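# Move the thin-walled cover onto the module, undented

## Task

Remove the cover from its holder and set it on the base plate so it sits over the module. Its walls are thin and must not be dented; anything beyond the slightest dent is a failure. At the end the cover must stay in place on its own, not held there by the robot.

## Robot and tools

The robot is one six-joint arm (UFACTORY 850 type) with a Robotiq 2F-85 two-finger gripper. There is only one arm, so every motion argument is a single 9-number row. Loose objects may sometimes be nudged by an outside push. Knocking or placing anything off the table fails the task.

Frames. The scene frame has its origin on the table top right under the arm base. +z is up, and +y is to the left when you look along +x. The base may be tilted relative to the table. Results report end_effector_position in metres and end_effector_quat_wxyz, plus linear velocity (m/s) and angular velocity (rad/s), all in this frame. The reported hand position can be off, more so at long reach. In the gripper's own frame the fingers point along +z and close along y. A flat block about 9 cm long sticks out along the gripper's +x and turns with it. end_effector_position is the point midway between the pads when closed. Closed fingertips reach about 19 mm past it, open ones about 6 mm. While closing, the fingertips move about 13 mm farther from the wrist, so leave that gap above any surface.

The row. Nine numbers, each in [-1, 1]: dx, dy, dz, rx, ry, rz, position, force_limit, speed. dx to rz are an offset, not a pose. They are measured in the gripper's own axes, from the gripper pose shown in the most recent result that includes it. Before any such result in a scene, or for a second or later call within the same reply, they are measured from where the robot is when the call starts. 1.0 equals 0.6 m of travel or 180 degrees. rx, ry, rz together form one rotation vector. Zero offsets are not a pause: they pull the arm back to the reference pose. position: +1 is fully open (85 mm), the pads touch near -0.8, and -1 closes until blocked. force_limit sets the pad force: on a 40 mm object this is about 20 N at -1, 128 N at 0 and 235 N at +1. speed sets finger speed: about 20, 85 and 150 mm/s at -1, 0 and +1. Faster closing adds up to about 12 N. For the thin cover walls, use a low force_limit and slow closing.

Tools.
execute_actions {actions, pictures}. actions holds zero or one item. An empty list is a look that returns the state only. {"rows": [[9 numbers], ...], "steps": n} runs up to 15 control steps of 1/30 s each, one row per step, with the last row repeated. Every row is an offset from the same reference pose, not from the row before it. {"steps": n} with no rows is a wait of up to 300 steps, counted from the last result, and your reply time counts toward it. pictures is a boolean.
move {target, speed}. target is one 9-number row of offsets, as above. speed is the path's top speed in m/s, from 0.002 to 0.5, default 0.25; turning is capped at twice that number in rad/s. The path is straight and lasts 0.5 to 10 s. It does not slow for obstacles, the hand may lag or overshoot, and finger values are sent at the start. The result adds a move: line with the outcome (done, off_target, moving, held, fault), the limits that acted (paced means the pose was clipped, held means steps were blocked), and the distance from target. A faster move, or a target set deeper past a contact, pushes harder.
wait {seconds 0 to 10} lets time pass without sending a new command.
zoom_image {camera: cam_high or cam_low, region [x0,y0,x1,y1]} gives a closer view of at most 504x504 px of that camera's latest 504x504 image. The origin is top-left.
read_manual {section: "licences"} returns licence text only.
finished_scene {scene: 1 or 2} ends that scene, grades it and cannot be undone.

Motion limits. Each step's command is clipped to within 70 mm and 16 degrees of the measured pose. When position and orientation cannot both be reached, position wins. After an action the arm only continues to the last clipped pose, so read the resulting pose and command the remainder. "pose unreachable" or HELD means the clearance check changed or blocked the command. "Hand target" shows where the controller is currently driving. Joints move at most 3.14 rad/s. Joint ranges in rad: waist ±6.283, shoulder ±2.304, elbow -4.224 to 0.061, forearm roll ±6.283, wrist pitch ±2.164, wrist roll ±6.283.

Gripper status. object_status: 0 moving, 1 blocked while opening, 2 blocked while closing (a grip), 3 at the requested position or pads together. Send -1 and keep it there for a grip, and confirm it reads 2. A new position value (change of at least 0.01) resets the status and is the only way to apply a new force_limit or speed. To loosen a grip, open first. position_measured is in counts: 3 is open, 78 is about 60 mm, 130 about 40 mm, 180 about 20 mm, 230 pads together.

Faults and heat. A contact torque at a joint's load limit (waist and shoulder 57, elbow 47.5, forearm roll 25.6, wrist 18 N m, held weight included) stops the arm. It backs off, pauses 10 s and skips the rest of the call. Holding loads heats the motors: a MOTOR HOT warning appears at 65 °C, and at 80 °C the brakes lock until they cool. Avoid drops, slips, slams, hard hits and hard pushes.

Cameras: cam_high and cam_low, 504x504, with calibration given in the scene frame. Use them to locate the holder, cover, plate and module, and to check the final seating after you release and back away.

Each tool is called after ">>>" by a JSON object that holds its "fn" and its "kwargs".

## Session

>>> {"fn": "execute_actions", "kwargs": {"actions": []}}

Scene clock: 0.00 s of 5600.00 s.
end_effector_position=(+0.2150, -0.0689, +0.3239) position_measured=3 object_status=3 end_effector_quat_wxyz=(+0.600, +0.008, -0.674, +0.431) end_effector_velocity=(-0.000, -0.001, +0.000) end_effector_angular_velocity=(+0.000, -0.000, +0.002)
Joint positions: [ 0.232 -0.798 -0.826 -0.446 -1.684  0.574]
Joint velocities: [-0.     0.002  0.002 -0.002  0.     0.   ]
Hand target: +0.215, -0.069, +0.324; +0.600, +0.008, -0.674, +0.431

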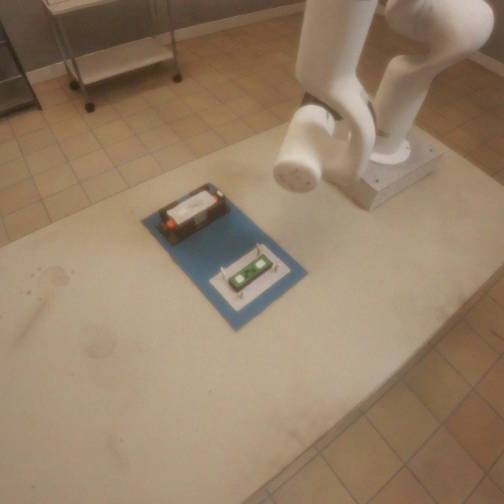

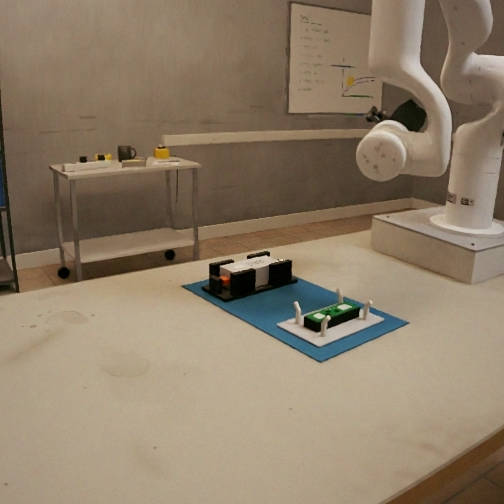

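>>> {"fn": "zoom_image", "kwargs": {"camera": "cam_high", "region": [145, 170, 245, 255]}}

>>> {"fn": "zoom_image", "kwargs": {"camera": "cam_high", "region": [200, 235, 300, 320]}}

>>> {"fn": "zoom_image", "kwargs": {"camera": "cam_low", "region": [195, 235, 305, 310]}}

Region (145, 170, 245, 255) of cam_high's 504x504 image, scaled by 5.040, with more detail than that image has; it fills the top 428 rows of this view, and the rest is white.

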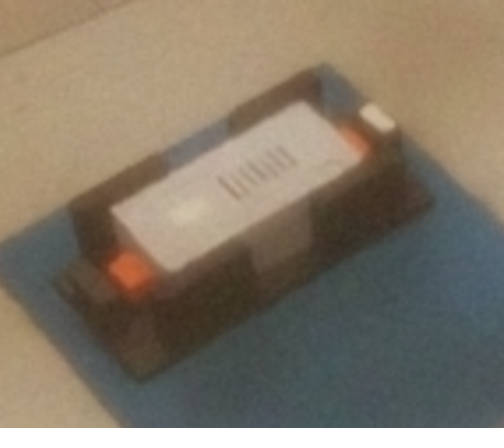

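Region (200, 235, 300, 320) of cam_high's 504x504 image, scaled by 5.040, with more detail than that image has; it fills the top 428 rows of this view, and the rest is white.

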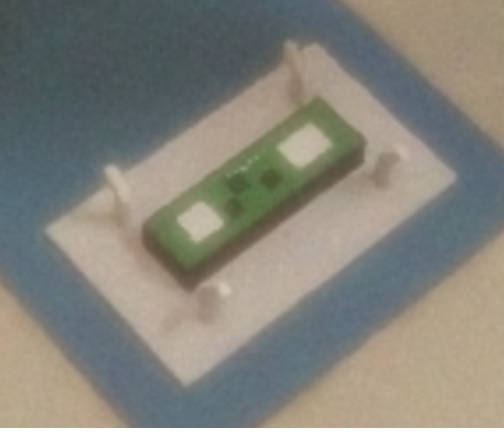

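Region (195, 235, 305, 310) of cam_low's 504x504 image, scaled by 4.582, with more detail than that image has; it fills the top 344 rows of this view, and the rest is white.

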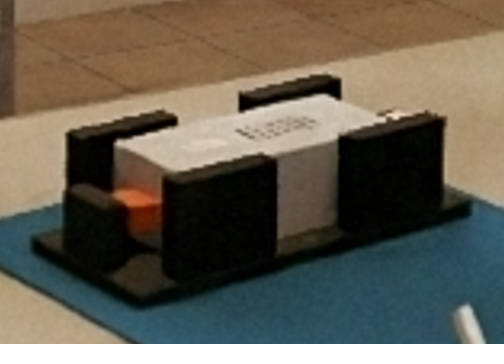

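>>> {"fn": "move", "kwargs": {"target": [-0.4857,-0.1727,-0.4672,-0.2877,-0.4441,-0.0175,0.75,-1,0], "speed": 0.25}}

Scene clock: 25.30 s of 5600.00 s.
end_effector_position=(+0.5760, -0.1163, +0.1203) position_measured=35 object_status=3 end_effector_quat_wxyz=(-0.000, -0.048, +0.999, -0.001) end_effector_velocity=(-0.001, +0.000, -0.002) end_effector_angular_velocity=(+0.007, +0.000, +0.002)
Joint positions: [-0.169 -0.824 -1.231  0.046 -0.425 -0.348]
Joint velocities: [-0.003 -0.003  0.001  0.016  0.001 -0.02 ]
Hand target: +0.576, -0.116, +0.120; +0.000, -0.048, +0.999, -0.000
Off the commanded pose: 0.000 m, 0 deg.
After step 90, 18.53 s passed at rest.
move: done

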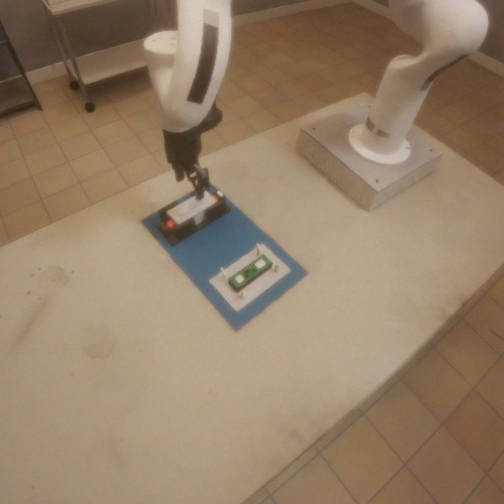

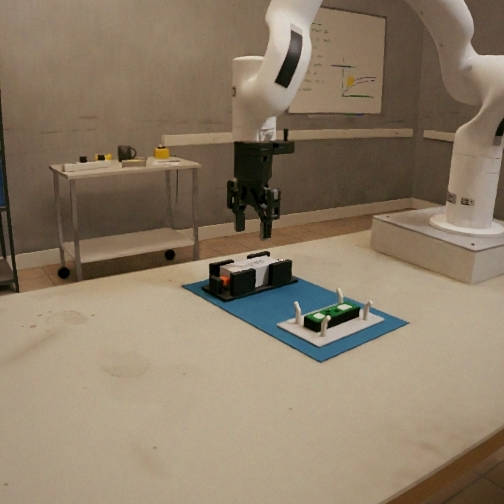

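>>> {"fn": "move", "kwargs": {"target": [0,0,0.085,0,0,0,0.75,-1,0], "speed": 0.08}}

>>> {"fn": "zoom_image", "kwargs": {"camera": "cam_high", "region": [145, 160, 245, 255]}}

>>> {"fn": "zoom_image", "kwargs": {"camera": "cam_low", "region": [195, 215, 305, 310]}}

Scene clock: 31.63 s of 5600.00 s.
end_effector_position=(+0.5762, -0.1164, +0.0696) position_measured=35 object_status=3 end_effector_quat_wxyz=(+0.000, -0.048, +0.999, -0.001) end_effector_velocity=(-0.000, +0.000, -0.001) end_effector_angular_velocity=(+0.000, +0.000, -0.000)
Joint positions: [-0.168 -0.922 -1.256  0.055 -0.351 -0.356]
Joint velocities: [ 0.    -0.002 -0.     0.001  0.002 -0.   ]
Hand target: +0.576, -0.116, +0.069; -0.000, -0.048, +0.999, -0.001
Off the commanded pose: 0.000 m, 0 deg.
After step 90, 2.37 s passed at rest.
move: done

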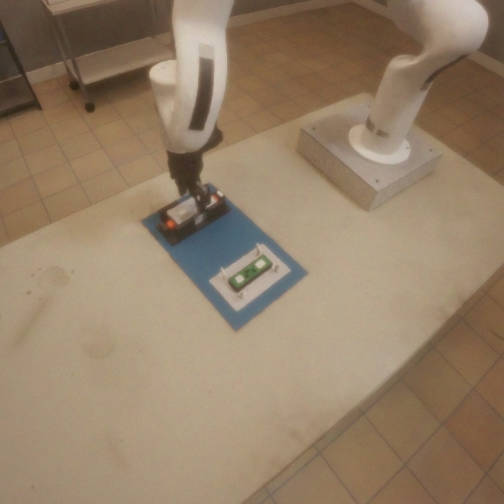

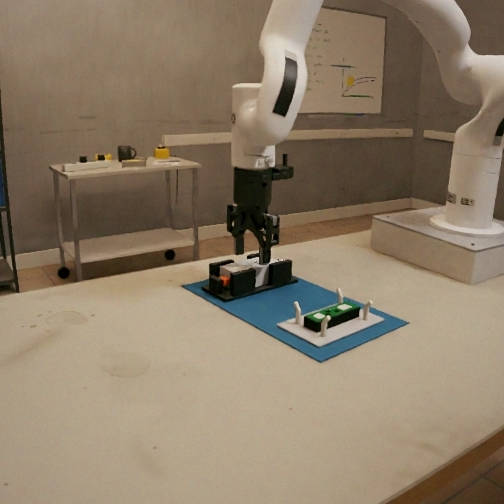

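Region (145, 160, 245, 255) of cam_high's 504x504 image, scaled by 5.040, with more detail than that image has; it fills the top 479 rows of this view, and the rest is white.

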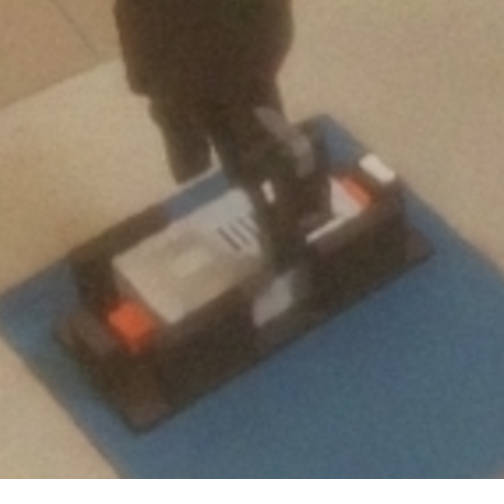

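Region (195, 215, 305, 310) of cam_low's 504x504 image, scaled by 4.582, with more detail than that image has; it fills the top 435 rows of this view, and the rest is white.

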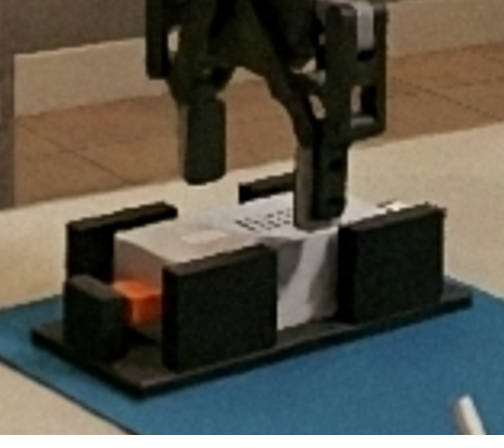

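>>> {"fn": "move", "kwargs": {"target": [-0.0025,0,0.049,0,0,0,0.6,-1,-0.5], "speed": 0.03}}

>>> {"fn": "execute_actions", "kwargs": {"actions": [{"rows": [[0,0,0,0,0,0,-1,-1,-1]], "steps": 15}], "pictures": false}}

>>> {"fn": "execute_actions", "kwargs": {"actions": [{"steps": 8}], "pictures": false}}

>>> {"fn": "execute_actions", "kwargs": {"actions": [{"steps": 20}]}}

>>> {"fn": "zoom_image", "kwargs": {"camera": "cam_low", "region": [195, 215, 305, 310]}}

Scene clock: 45.17 s of 5600.00 s.
end_effector_position=(+0.5778, -0.1163, +0.0403) position_measured=53 object_status=3 end_effector_quat_wxyz=(+0.000, -0.048, +0.999, -0.001) end_effector_velocity=(+0.000, -0.000, -0.001) end_effector_angular_velocity=(-0.001, -0.001, +0.001)
Joint positions: [-0.166 -0.983 -1.281  0.061 -0.315 -0.361]
Joint velocities: [ 0.    -0.002 -0.001 -0.001  0.001 -0.   ]
Hand target: +0.578, -0.116, +0.040; +0.000, -0.048, +0.999, -0.001
Off the commanded pose: 0.000 m, 0 deg.
After step 90, 9.30 s passed at rest.
move: done

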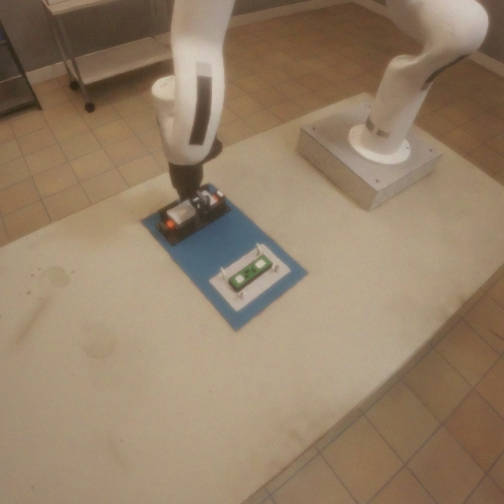

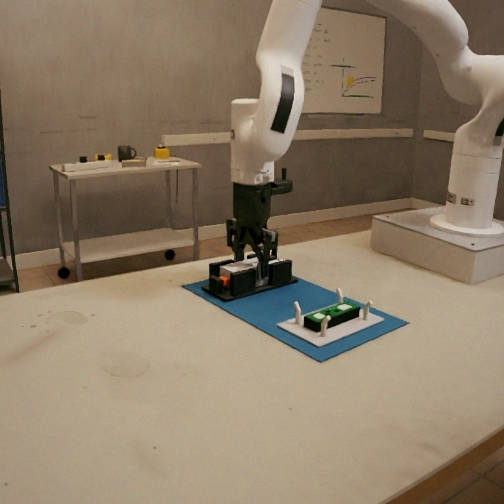

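Scene clock: 45.67 s of 5600.00 s.
end_effector_position=(+0.5778, -0.1163, +0.0403) position_measured=75 object_status=0 end_effector_quat_wxyz=(+0.000, -0.048, +0.999, -0.001) end_effector_velocity=(+0.000, -0.000, +0.000) end_effector_angular_velocity=(-0.001, -0.000, +0.002)
Joint positions: [-0.166 -0.983 -1.281  0.061 -0.315 -0.361]
Joint velocities: [ 0.     0.    -0.    -0.002 -0.     0.   ]
Hand target: +0.578, -0.116, +0.040; +0.000, -0.048, +0.999, -0.001
Off the commanded pose: 0.000 m, 0 deg.
Steps of this call (steps 1 to 15: all 15 steps of this action). Readings (end_effector_position | what the end effector reports):
1: (+0.5778, -0.1163, +0.0403) | position_measured=53 object_status=0
2: (+0.5778, -0.1163, +0.0403) | position_measured=54 object_status=0
4: (+0.5778, -0.1164, +0.0403) | position_measured=56 object_status=0
8: (+0.5778, -0.1163, +0.0403) | position_measured=63 object_status=0
15: the state above

Scene clock: 45.93 s of 5600.00 s.
end_effector_position=(+0.5776, -0.1159, +0.0403) position_measured=89 object_status=0 end_effector_quat_wxyz=(-0.000, -0.048, +0.999, -0.000) end_effector_velocity=(-0.002, +0.004, +0.000) end_effector_angular_velocity=(+0.003, +0.007, +0.002)
Joint positions: [-0.165 -0.983 -1.281  0.061 -0.316 -0.361]
Joint velocities: [ 0.005  0.001  0.001  0.002 -0.007  0.001]
Hand target: +0.578, -0.116, +0.040; +0.000, -0.048, +0.999, -0.001
Off the commanded pose: 0.000 m, 0 deg.
Steps of this call (steps 1 to 8: nothing new was sent). Readings (end_effector_position | what the end effector reports):
1: (+0.5778, -0.1163, +0.0403) | position_measured=77 object_status=0
2: (+0.5778, -0.1163, +0.0403) | position_measured=78 object_status=0
4: (+0.5778, -0.1163, +0.0403) | position_measured=82 object_status=0
8: the state above

Scene clock: 46.60 s of 5600.00 s.
end_effector_position=(+0.5776, -0.1161, +0.0403) position_measured=100 object_status=2 end_effector_quat_wxyz=(-0.000, -0.048, +0.999, -0.001) end_effector_velocity=(+0.001, -0.001, +0.001) end_effector_angular_velocity=(-0.001, -0.003, +0.000)
Joint positions: [-0.166 -0.983 -1.281  0.061 -0.316 -0.361]
Joint velocities: [-0.001  0.002 -0.    -0.001  0.001 -0.   ]
Hand target: +0.578, -0.116, +0.040; +0.000, -0.048, +0.999, -0.001
Off the commanded pose: 0.000 m, 0 deg.
Steps of this call (steps 1 to 20: nothing new was sent). Readings (end_effector_position | what the end effector reports):
1: (+0.5776, -0.1158, +0.0403) | position_measured=91 object_status=0
2: (+0.5775, -0.1157, +0.0403) | position_measured=92 object_status=0
4: (+0.5774, -0.1155, +0.0403) | position_measured=96 object_status=0
8: (+0.5775, -0.1157, +0.0404) | position_measured=100 object_status=0
20: the state above

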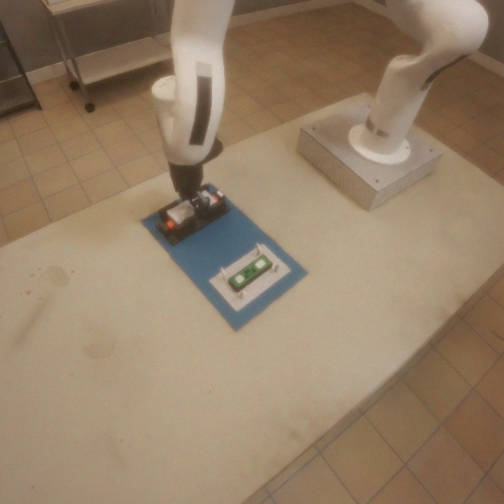

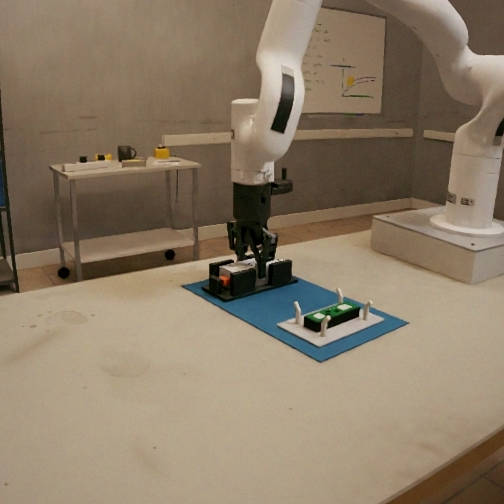

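Region (195, 215, 305, 310) of cam_low's 504x504 image, scaled by 4.582, with more detail than that image has; it fills the top 435 rows of this view, and the rest is white.

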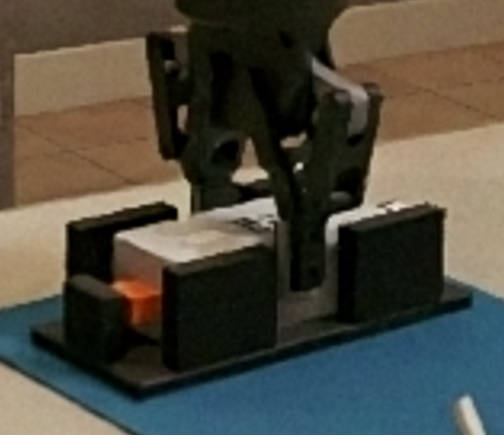

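>>> {"fn": "move", "kwargs": {"target": [0,0.0025,0.003,0,0,0,0.4,-1,-0.5], "speed": 0.005}}

>>> {"fn": "execute_actions", "kwargs": {"actions": [{"rows": [[0,0,0,0,0,0,-1,-0.88,-1]], "steps": 12}], "pictures": false}}

>>> {"fn": "execute_actions", "kwargs": {"actions": [{"steps": 20}], "pictures": false}}

>>> {"fn": "move", "kwargs": {"target": [0,0,-0.007,0,0,0,-1,-0.88,-1], "speed": 0.003}}

>>> {"fn": "zoom_image", "kwargs": {"camera": "cam_low", "region": [195, 215, 305, 310]}}

Scene clock: 54.73 s of 5600.00 s.
end_effector_position=(+0.5775, -0.1147, +0.0385) position_measured=78 object_status=3 end_effector_quat_wxyz=(+0.000, -0.048, +0.999, -0.001) end_effector_velocity=(+0.002, +0.000, +0.002) end_effector_angular_velocity=(-0.001, -0.003, +0.001)
Joint positions: [-0.163 -0.986 -1.281  0.062 -0.312 -0.359]
Joint velocities: [ 0.001  0.003 -0.002 -0.    -0.001  0.   ]
Hand target: +0.577, -0.115, +0.038; -0.000, -0.048, +0.999, -0.001
Off the commanded pose: 0.000 m, 0 deg.
After step 90, 4.40 s passed at rest.
move: done

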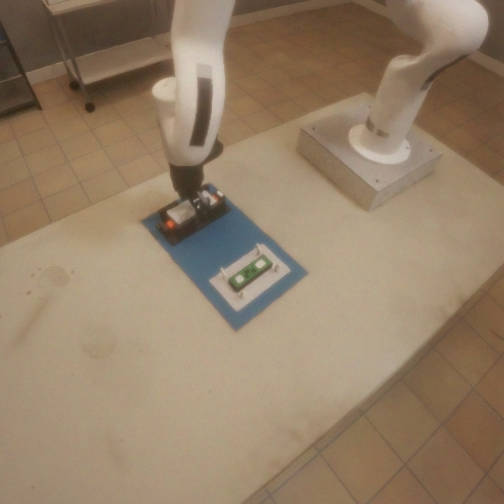

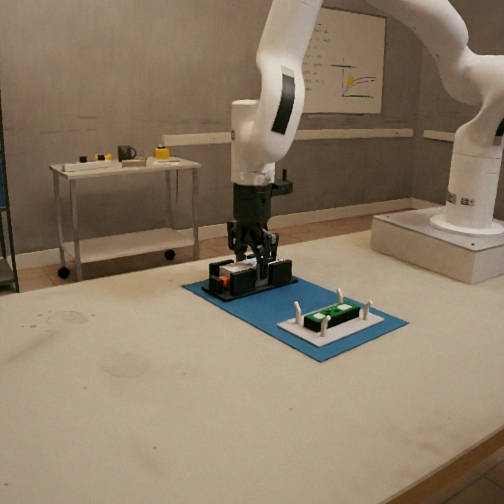

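Scene clock: 55.13 s of 5600.00 s.
end_effector_position=(+0.5776, -0.1148, +0.0385) position_measured=94 object_status=0 end_effector_quat_wxyz=(+0.000, -0.048, +0.999, -0.001) end_effector_velocity=(+0.002, -0.001, +0.002) end_effector_angular_velocity=(+0.000, -0.001, -0.003)
Joint positions: [-0.163 -0.986 -1.281  0.062 -0.312 -0.359]
Joint velocities: [-0.001  0.002 -0.003  0.    -0.004  0.001]
Hand target: +0.578, -0.115, +0.038; +0.000, -0.048, +0.999, -0.001
Off the commanded pose: 0.000 m, 0 deg.
Steps of this call (steps 1 to 12: all 12 steps of this action). Readings (end_effector_position | what the end effector reports):
1: (+0.5775, -0.1147, +0.0385) | position_measured=78 object_status=0
2: (+0.5775, -0.1147, +0.0385) | position_measured=78 object_status=0
4: (+0.5775, -0.1147, +0.0385) | position_measured=81 object_status=0
8: (+0.5775, -0.1147, +0.0385) | position_measured=87 object_status=0
12: the state above

Scene clock: 55.80 s of 5600.00 s.
end_effector_position=(+0.5778, -0.1148, +0.0388) position_measured=103 object_status=2 end_effector_quat_wxyz=(+0.000, -0.048, +0.999, -0.001) end_effector_velocity=(+0.000, -0.000, -0.000) end_effector_angular_velocity=(+0.000, -0.001, -0.001)
Joint positions: [-0.163 -0.985 -1.281  0.062 -0.313 -0.359]
Joint velocities: [-0.    -0.001 -0.001  0.001  0.001 -0.   ]
Hand target: +0.578, -0.115, +0.038; +0.000, -0.048, +0.999, -0.001
Off the commanded pose: 0.000 m, 0 deg.
Steps of this call (steps 1 to 20: nothing new was sent). Readings (end_effector_position | what the end effector reports):
1: (+0.5776, -0.1148, +0.0386) | position_measured=96 object_status=0
2: (+0.5777, -0.1148, +0.0387) | position_measured=97 object_status=0
4: (+0.5777, -0.1148, +0.0388) | position_measured=100 object_status=0
8: (+0.5777, -0.1148, +0.0389) | position_measured=103 object_status=0
20: the state above

Scene clock: 57.67 s of 5600.00 s.
end_effector_position=(+0.5775, -0.1147, +0.0428) position_measured=104 object_status=2 end_effector_quat_wxyz=(-0.000, -0.048, +0.999, -0.001) end_effector_velocity=(+0.000, +0.000, +0.001) end_effector_angular_velocity=(-0.000, -0.002, -0.001)
Joint positions: [-0.163 -0.977 -1.277  0.061 -0.318 -0.358]
Joint velocities: [0.    0.002 0.001 0.001 0.001 0.   ]
Hand target: +0.578, -0.115, +0.043; +0.000, -0.048, +0.999, -0.001
Off the commanded pose: 0.000 m, 0 deg.
move: done

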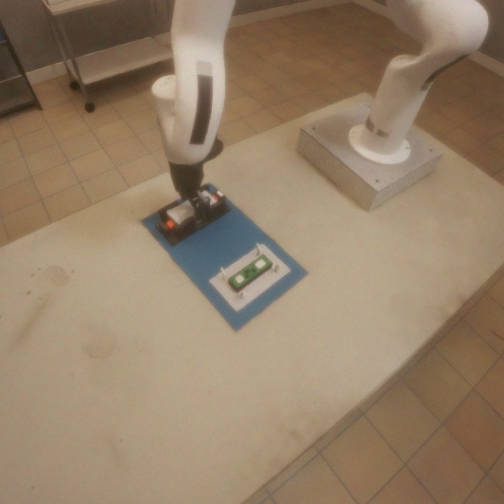

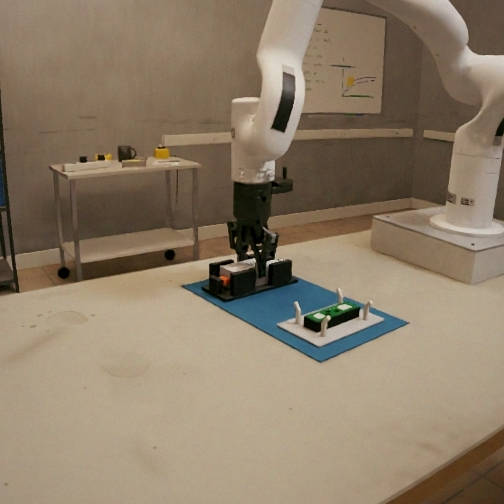

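Region (195, 215, 305, 310) of cam_low's 504x504 image, scaled by 4.582, with more detail than that image has; it fills the top 435 rows of this view, and the rest is white.

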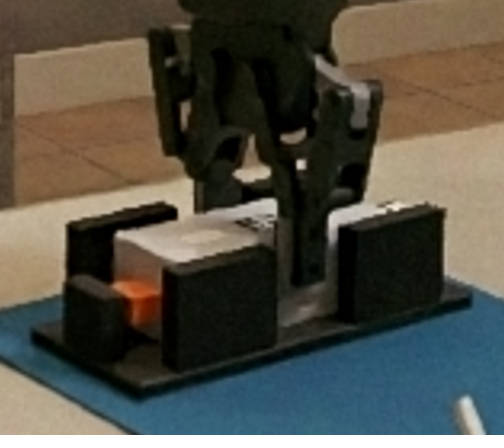

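>>> {"fn": "execute_actions", "kwargs": {"actions": [{"rows": [[0,0,0,0,0,0,-0.98,-0.81,-1]], "steps": 15}], "pictures": false}}

>>> {"fn": "move", "kwargs": {"target": [0,0,-0.005,0,0,0,-0.98,-0.81,-1], "speed": 0.003}}

>>> {"fn": "zoom_image", "kwargs": {"camera": "cam_low", "region": [195, 215, 305, 310]}}

Scene clock: 63.30 s of 5600.00 s.
end_effector_position=(+0.5777, -0.1147, +0.0429) position_measured=107 object_status=2 end_effector_quat_wxyz=(+0.000, -0.048, +0.999, -0.001) end_effector_velocity=(-0.002, +0.000, -0.002) end_effector_angular_velocity=(+0.001, +0.004, +0.000)
Joint positions: [-0.163 -0.977 -1.278  0.061 -0.318 -0.358]
Joint velocities: [ 0.    -0.003  0.001 -0.     0.     0.   ]
Hand target: +0.578, -0.115, +0.043; -0.000, -0.048, +0.999, -0.001
Off the commanded pose: 0.000 m, 0 deg.
Steps of this call (steps 1 to 90: nothing new was sent; then 2.13 s passed at rest; steps 91 to 105: all 15 steps of this action). Readings (end_effector_position | what the end effector reports):
91: (+0.5777, -0.1147, +0.0429) | position_measured=104 object_status=0
92: (+0.5777, -0.1147, +0.0429) | position_measured=104 object_status=0
94: (+0.5778, -0.1147, +0.0430) | position_measured=106 object_status=0
98: (+0.5777, -0.1147, +0.0430) | position_measured=107 object_status=0
105: the state above

Scene clock: 64.77 s of 5600.00 s.
end_effector_position=(+0.5775, -0.1147, +0.0458) position_measured=107 object_status=2 end_effector_quat_wxyz=(-0.000, -0.048, +0.999, -0.001) end_effector_velocity=(-0.000, -0.000, -0.001) end_effector_angular_velocity=(-0.000, +0.001, +0.001)
Joint positions: [-0.164 -0.971 -1.275  0.06  -0.322 -0.357]
Joint velocities: [ 0.    -0.001 -0.    -0.001  0.001  0.   ]
Hand target: +0.578, -0.115, +0.046; +0.000, -0.048, +0.999, -0.001
Off the commanded pose: 0.000 m, 0 deg.
move: done

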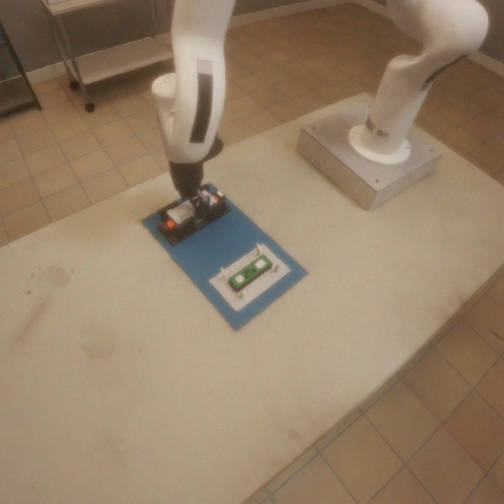

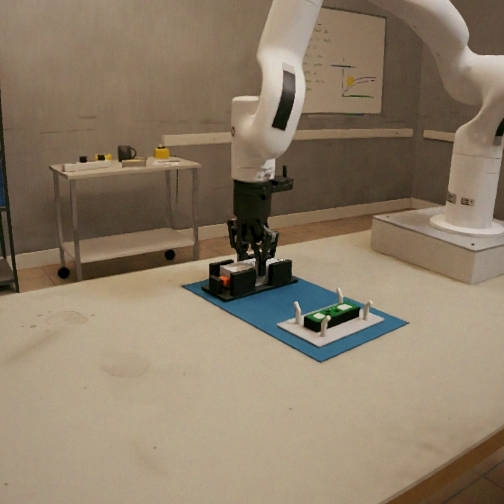

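Region (195, 215, 305, 310) of cam_low's 504x504 image, scaled by 4.582, with more detail than that image has; it fills the top 435 rows of this view, and the rest is white.

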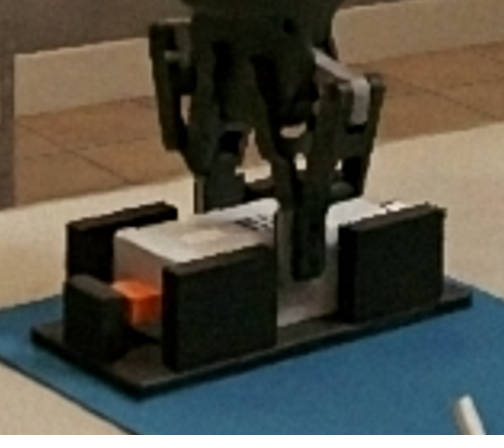

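>>> {"fn": "execute_actions", "kwargs": {"actions": [{"rows": [[0,0,0,0,0,0,0.35,-1,-0.5]], "steps": 10}], "pictures": false}}

>>> {"fn": "move", "kwargs": {"target": [0,0,0.015,0,0,0,0.35,-1,-0.5], "speed": 0.02}}

>>> {"fn": "move", "kwargs": {"target": [0,0,0,0,0,0,-1,-0.73,-1], "speed": 0.02}}

>>> {"fn": "move", "kwargs": {"target": [0,0,-0.008,0,0,0,-1,-0.73,-1], "speed": 0.003}}

>>> {"fn": "zoom_image", "kwargs": {"camera": "cam_low", "region": [195, 215, 305, 310]}}

Scene clock: 71.83 s of 5600.00 s.
end_effector_position=(+0.5788, -0.1149, +0.0469) position_measured=86 object_status=0 end_effector_quat_wxyz=(+0.001, -0.049, +0.999, -0.001) end_effector_velocity=(-0.009, +0.001, -0.007) end_effector_angular_velocity=(+0.004, +0.018, -0.001)
Joint positions: [-0.163 -0.97  -1.277  0.06  -0.322 -0.358]
Joint velocities: [-0.001 -0.008  0.009 -0.    -0.001  0.001]
Hand target: +0.578, -0.115, +0.046; -0.000, -0.048, +0.999, -0.001
Off the commanded pose: 0.002 m, 0 deg.
Steps of this call (steps 1 to 90: nothing new was sent; then 3.73 s passed at rest; steps 91 to 100: all 10 steps of this action). Readings (end_effector_position | what the end effector reports):
91: (+0.5777, -0.1147, +0.0459) | position_measured=107 object_status=0
92: (+0.5776, -0.1147, +0.0458) | position_measured=107 object_status=0
94: (+0.5781, -0.1148, +0.0465) | position_measured=100 object_status=0
98: (+0.5796, -0.1150, +0.0475) | position_measured=87 object_status=0
100: the state above

Scene clock: 72.77 s of 5600.00 s.
end_effector_position=(+0.5778, -0.1147, +0.0371) position_measured=85 object_status=3 end_effector_quat_wxyz=(+0.000, -0.048, +0.999, -0.001) end_effector_velocity=(+0.001, -0.000, -0.000) end_effector_angular_velocity=(-0.001, -0.003, -0.000)
Joint positions: [-0.163 -0.989 -1.282  0.062 -0.311 -0.359]
Joint velocities: [-0.    -0.001 -0.002  0.     0.002 -0.   ]
Hand target: +0.578, -0.115, +0.037; +0.000, -0.048, +0.999, -0.001
Off the commanded pose: 0.000 m, 0 deg.
move: done

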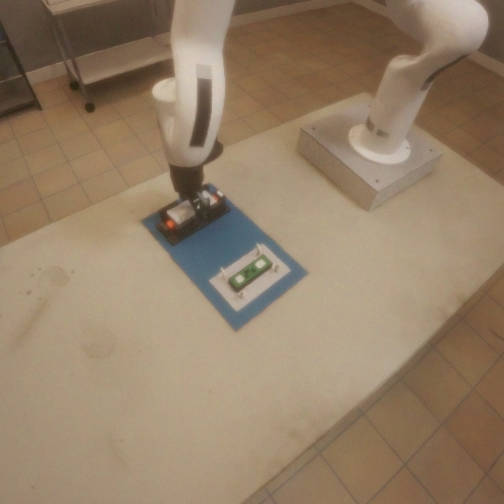

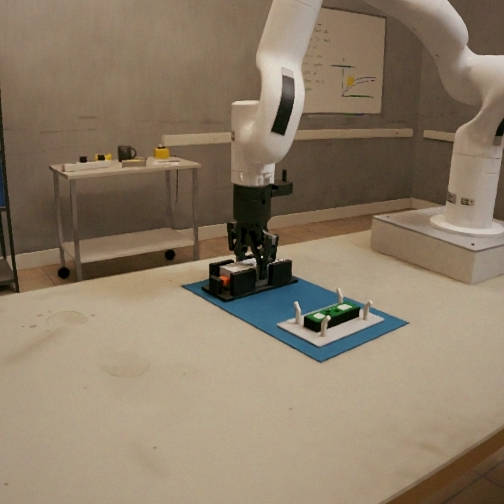

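Scene clock: 73.50 s of 5600.00 s.
end_effector_position=(+0.5781, -0.1148, +0.0376) position_measured=107 object_status=0 end_effector_quat_wxyz=(+0.000, -0.048, +0.999, -0.001) end_effector_velocity=(+0.001, -0.000, +0.001) end_effector_angular_velocity=(-0.001, -0.003, +0.001)
Joint positions: [-0.163 -0.988 -1.283  0.062 -0.311 -0.359]
Joint velocities: [ 0.     0.002  0.001 -0.001  0.001 -0.   ]
Hand target: +0.578, -0.115, +0.037; +0.000, -0.048, +0.999, -0.001
Off the commanded pose: 0.001 m, 0 deg.
move: done

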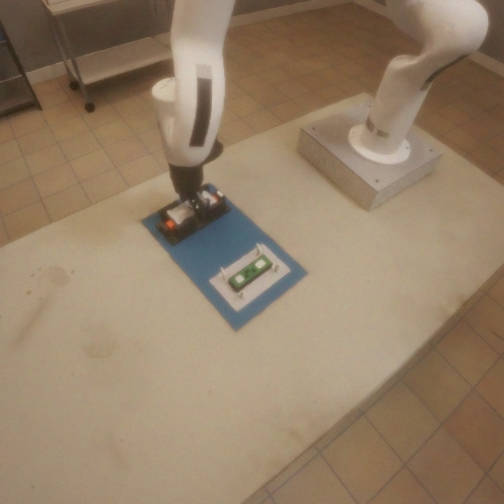

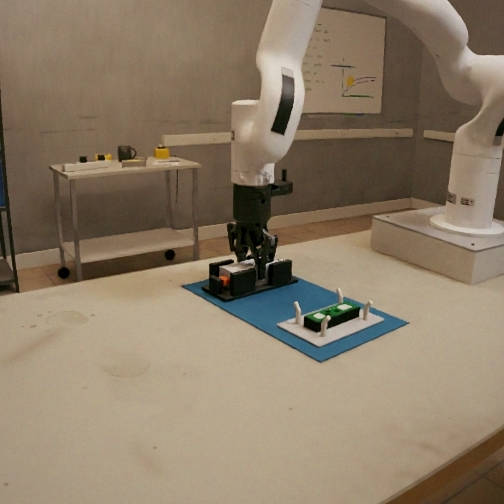

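Scene clock: 75.33 s of 5600.00 s.
end_effector_position=(+0.5779, -0.1147, +0.0422) position_measured=108 object_status=2 end_effector_quat_wxyz=(+0.000, -0.048, +0.999, -0.001) end_effector_velocity=(+0.000, -0.000, +0.001) end_effector_angular_velocity=(-0.001, -0.001, +0.001)
Joint positions: [-0.163 -0.979 -1.279  0.061 -0.318 -0.358]
Joint velocities: [-0.     0.001  0.001 -0.002  0.001  0.   ]
Hand target: +0.578, -0.115, +0.042; +0.000, -0.048, +0.999, -0.001
Off the commanded pose: 0.000 m, 0 deg.
move: done

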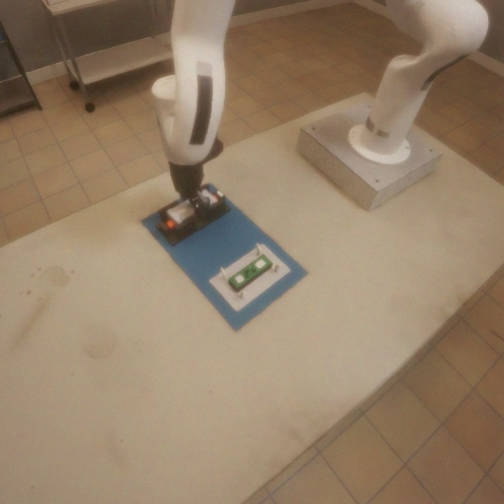

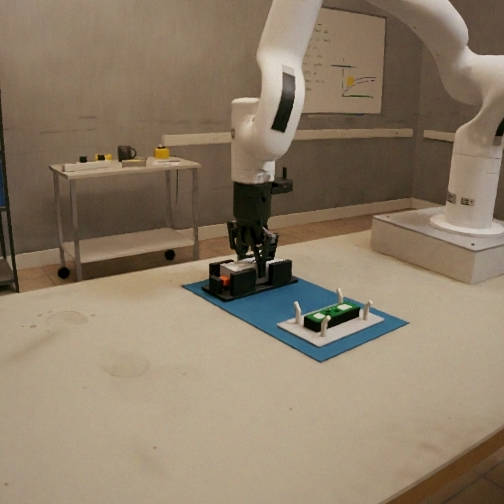

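Region (195, 215, 305, 310) of cam_low's 504x504 image, scaled by 4.582, with more detail than that image has; it fills the top 435 rows of this view, and the rest is white.

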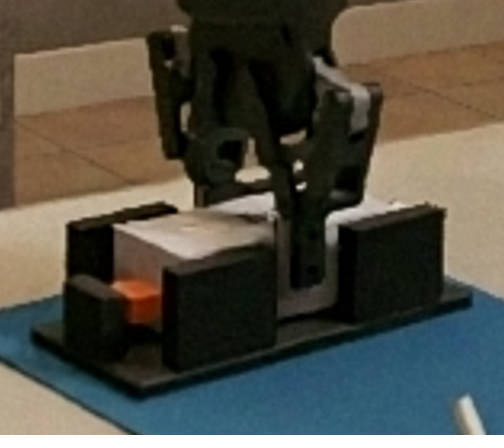

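Rising now.

>>> {"fn": "move", "kwargs": {"target": [0,0,-0.025,0,0,0,-1,-0.73,-1], "speed": 0.005}}

>>> {"fn": "zoom_image", "kwargs": {"camera": "cam_low", "region": [195, 215, 305, 310]}}

Scene clock: 82.57 s of 5600.00 s.
end_effector_position=(+0.5779, -0.1147, +0.0572) position_measured=108 object_status=2 end_effector_quat_wxyz=(+0.000, -0.048, +0.999, -0.001) end_effector_velocity=(+0.000, -0.000, +0.001) end_effector_angular_velocity=(-0.001, -0.001, +0.001)
Joint positions: [-0.164 -0.948 -1.268  0.058 -0.337 -0.355]
Joint velocities: [ 0.     0.002  0.001 -0.001  0.     0.   ]
Hand target: +0.578, -0.115, +0.057; +0.000, -0.048, +0.999, -0.001
Off the commanded pose: 0.000 m, 0 deg.
After step 90, 1.03 s passed at rest.
move: done

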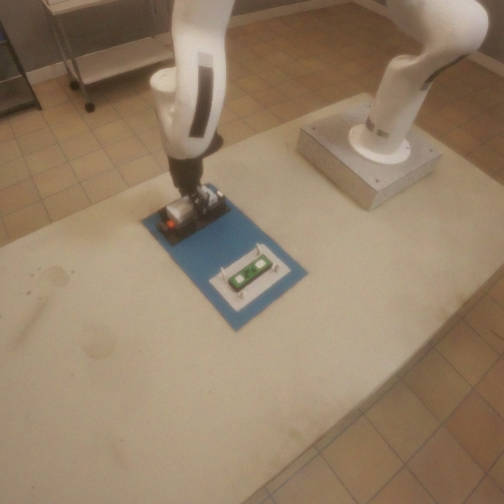

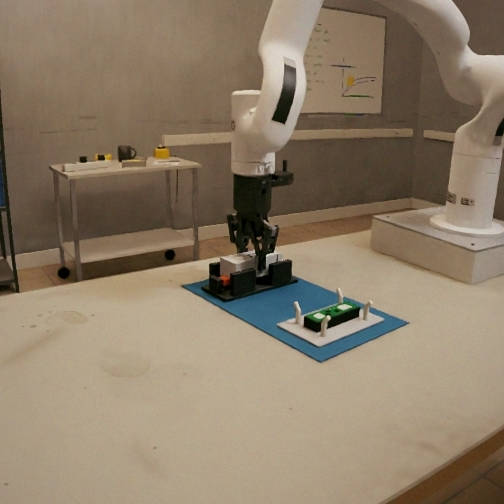

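Region (195, 215, 305, 310) of cam_low's 504x504 image, scaled by 4.582, with more detail than that image has; it fills the top 435 rows of this view, and the rest is white.

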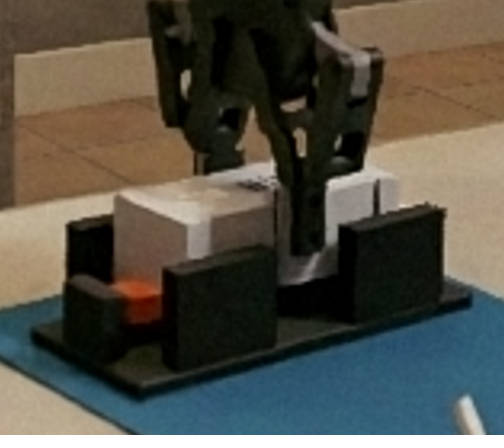

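>>> {"fn": "move", "kwargs": {"target": [0,0,-0.025,0,0,0,-1,-0.73,-1], "speed": 0.006}}

>>> {"fn": "move", "kwargs": {"target": [0,0,-0.045,0,0,0,-1,-0.73,-1], "speed": 0.04}}

>>> {"fn": "move", "kwargs": {"target": [-0.0123,0.388,0.01,0,0,0,-1,-0.73,-1], "speed": 0.12}}

>>> {"fn": "zoom_image", "kwargs": {"camera": "cam_low", "region": [275, 250, 390, 352]}}

>>> {"fn": "zoom_image", "kwargs": {"camera": "cam_high", "region": [200, 220, 300, 320]}}

Scene clock: 101.87 s of 5600.00 s.
end_effector_position=(+0.5779, -0.1147, +0.0722) position_measured=108 object_status=2 end_effector_quat_wxyz=(+0.000, -0.048, +0.999, -0.001) end_effector_velocity=(+0.000, +0.000, +0.000) end_effector_angular_velocity=(+0.001, -0.000, -0.002)
Joint positions: [-0.164 -0.919 -1.258  0.055 -0.357 -0.352]
Joint velocities: [-0.     0.001  0.     0.002 -0.     0.   ]
Hand target: +0.578, -0.115, +0.072; +0.000, -0.048, +0.999, -0.001
Off the commanded pose: 0.000 m, 0 deg.
After step 90, 13.57 s passed at rest.
move: done

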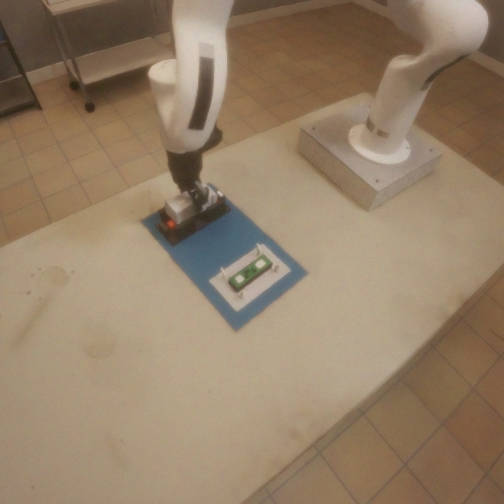

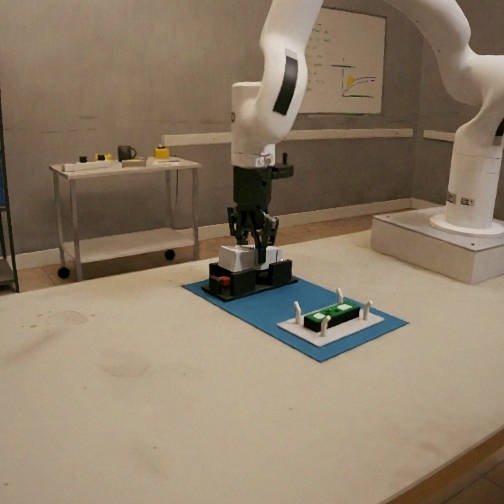

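Scene clock: 102.83 s of 5600.00 s.
end_effector_position=(+0.5777, -0.1146, +0.0991) position_measured=108 object_status=2 end_effector_quat_wxyz=(+0.000, -0.048, +0.999, -0.001) end_effector_velocity=(-0.000, -0.000, +0.000) end_effector_angular_velocity=(-0.000, +0.001, +0.001)
Joint positions: [-0.165 -0.866 -1.244  0.05  -0.395 -0.348]
Joint velocities: [-0.     0.    -0.    -0.001 -0.001  0.   ]
Hand target: +0.578, -0.115, +0.099; +0.000, -0.048, +0.999, -0.001
Off the commanded pose: 0.000 m, 0 deg.
move: done

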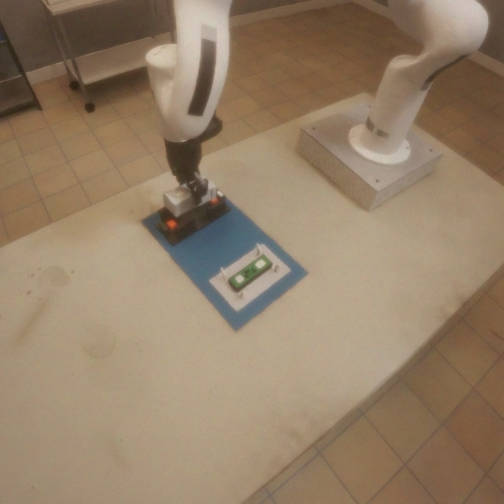

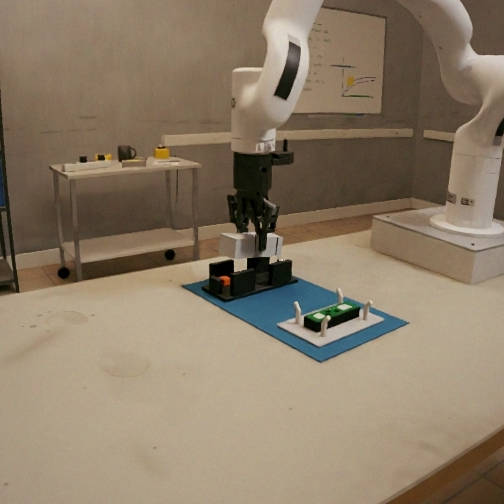

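Scene clock: 105.13 s of 5600.00 s.
end_effector_position=(+0.5627, +0.1176, +0.0928) position_measured=108 object_status=2 end_effector_quat_wxyz=(+0.000, -0.048, +0.999, -0.001) end_effector_velocity=(+0.001, +0.002, +0.001) end_effector_angular_velocity=(+0.000, -0.002, +0.000)
Joint positions: [ 0.234 -0.84  -1.189  0.069 -0.358  0.033]
Joint velocities: [ 0.003  0.001 -0.002 -0.001 -0.001  0.004]
Hand target: +0.563, +0.118, +0.093; +0.000, -0.048, +0.999, -0.001
Off the commanded pose: 0.000 m, 0 deg.
move: done

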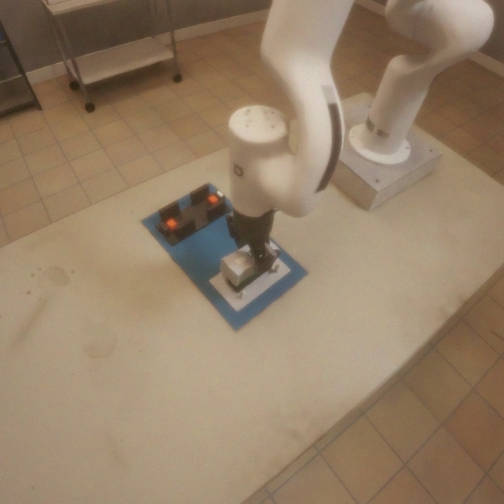

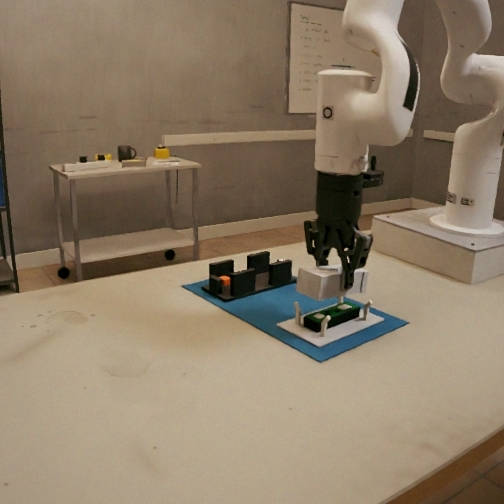

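Region (275, 250, 390, 352) of cam_low's 504x504 image, scaled by 4.383, with more detail than that image has; it fills the top 447 rows of this view, and the rest is white.

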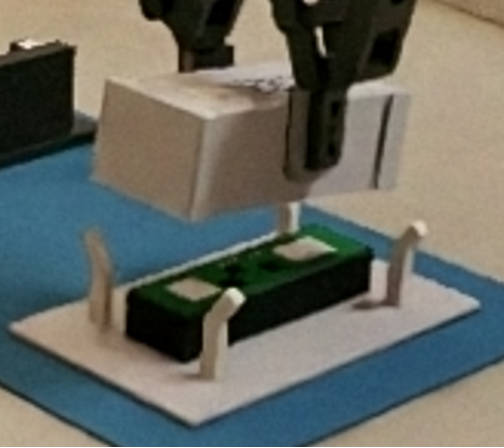

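Region (200, 220, 300, 320) of cam_high's 504x504 image, scaled by 5.040, with more detail than that image has.

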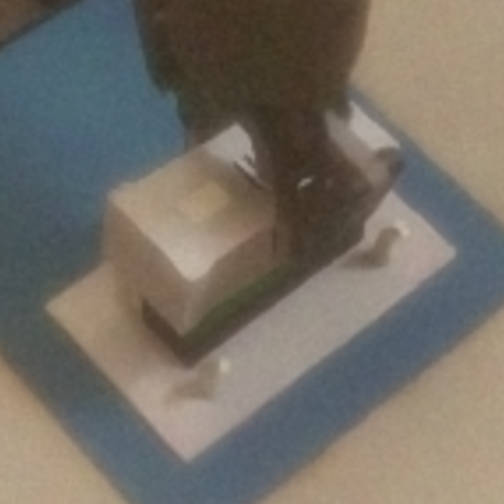

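>>> {"fn": "move", "kwargs": {"target": [0,0,0.03,0,0.047,0,-1,-0.73,-1], "speed": 0.05}}

>>> {"fn": "zoom_image", "kwargs": {"camera": "cam_low", "region": [275, 250, 390, 352]}}

>>> {"fn": "zoom_image", "kwargs": {"camera": "cam_high", "region": [200, 220, 300, 320]}}

Scene clock: 122.07 s of 5600.00 s.
end_effector_position=(+0.5627, +0.1176, +0.0749) position_measured=108 object_status=2 end_effector_quat_wxyz=(-0.073, -0.048, +0.996, -0.004) end_effector_velocity=(+0.000, +0.001, +0.001) end_effector_angular_velocity=(+0.001, +0.004, -0.003)
Joint positions: [ 0.229 -0.947 -1.334  0.072 -0.543  0.026]
Joint velocities: [-0.    -0.002 -0.005  0.003 -0.007 -0.   ]
Hand target: +0.563, +0.118, +0.075; -0.074, -0.048, +0.996, -0.004
Off the commanded pose: 0.000 m, 0 deg.
After step 90, 12.23 s passed at rest.
move: done

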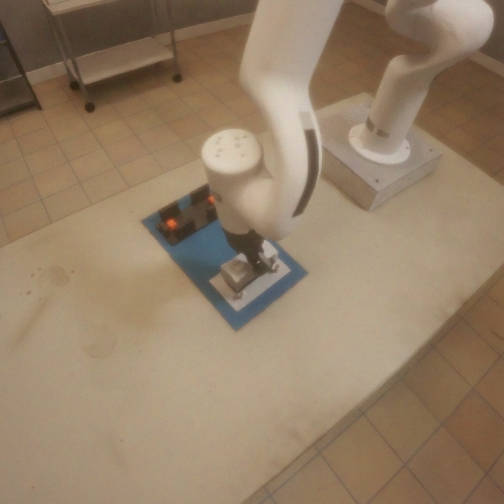

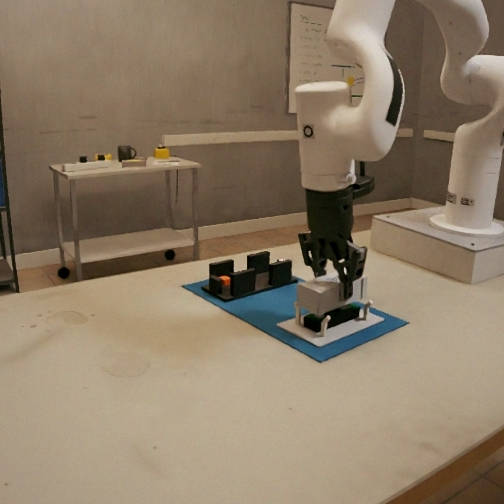

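Region (275, 250, 390, 352) of cam_low's 504x504 image, scaled by 4.383, with more detail than that image has; it fills the top 447 rows of this view, and the rest is white.

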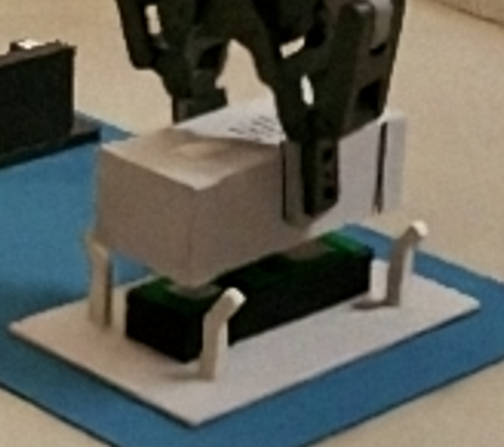

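Region (200, 220, 300, 320) of cam_high's 504x504 image, scaled by 5.040, with more detail than that image has.

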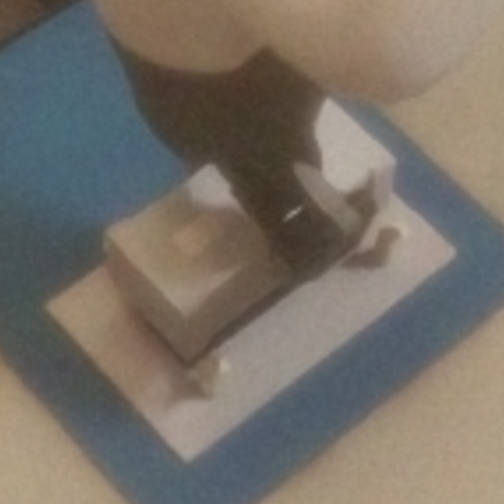

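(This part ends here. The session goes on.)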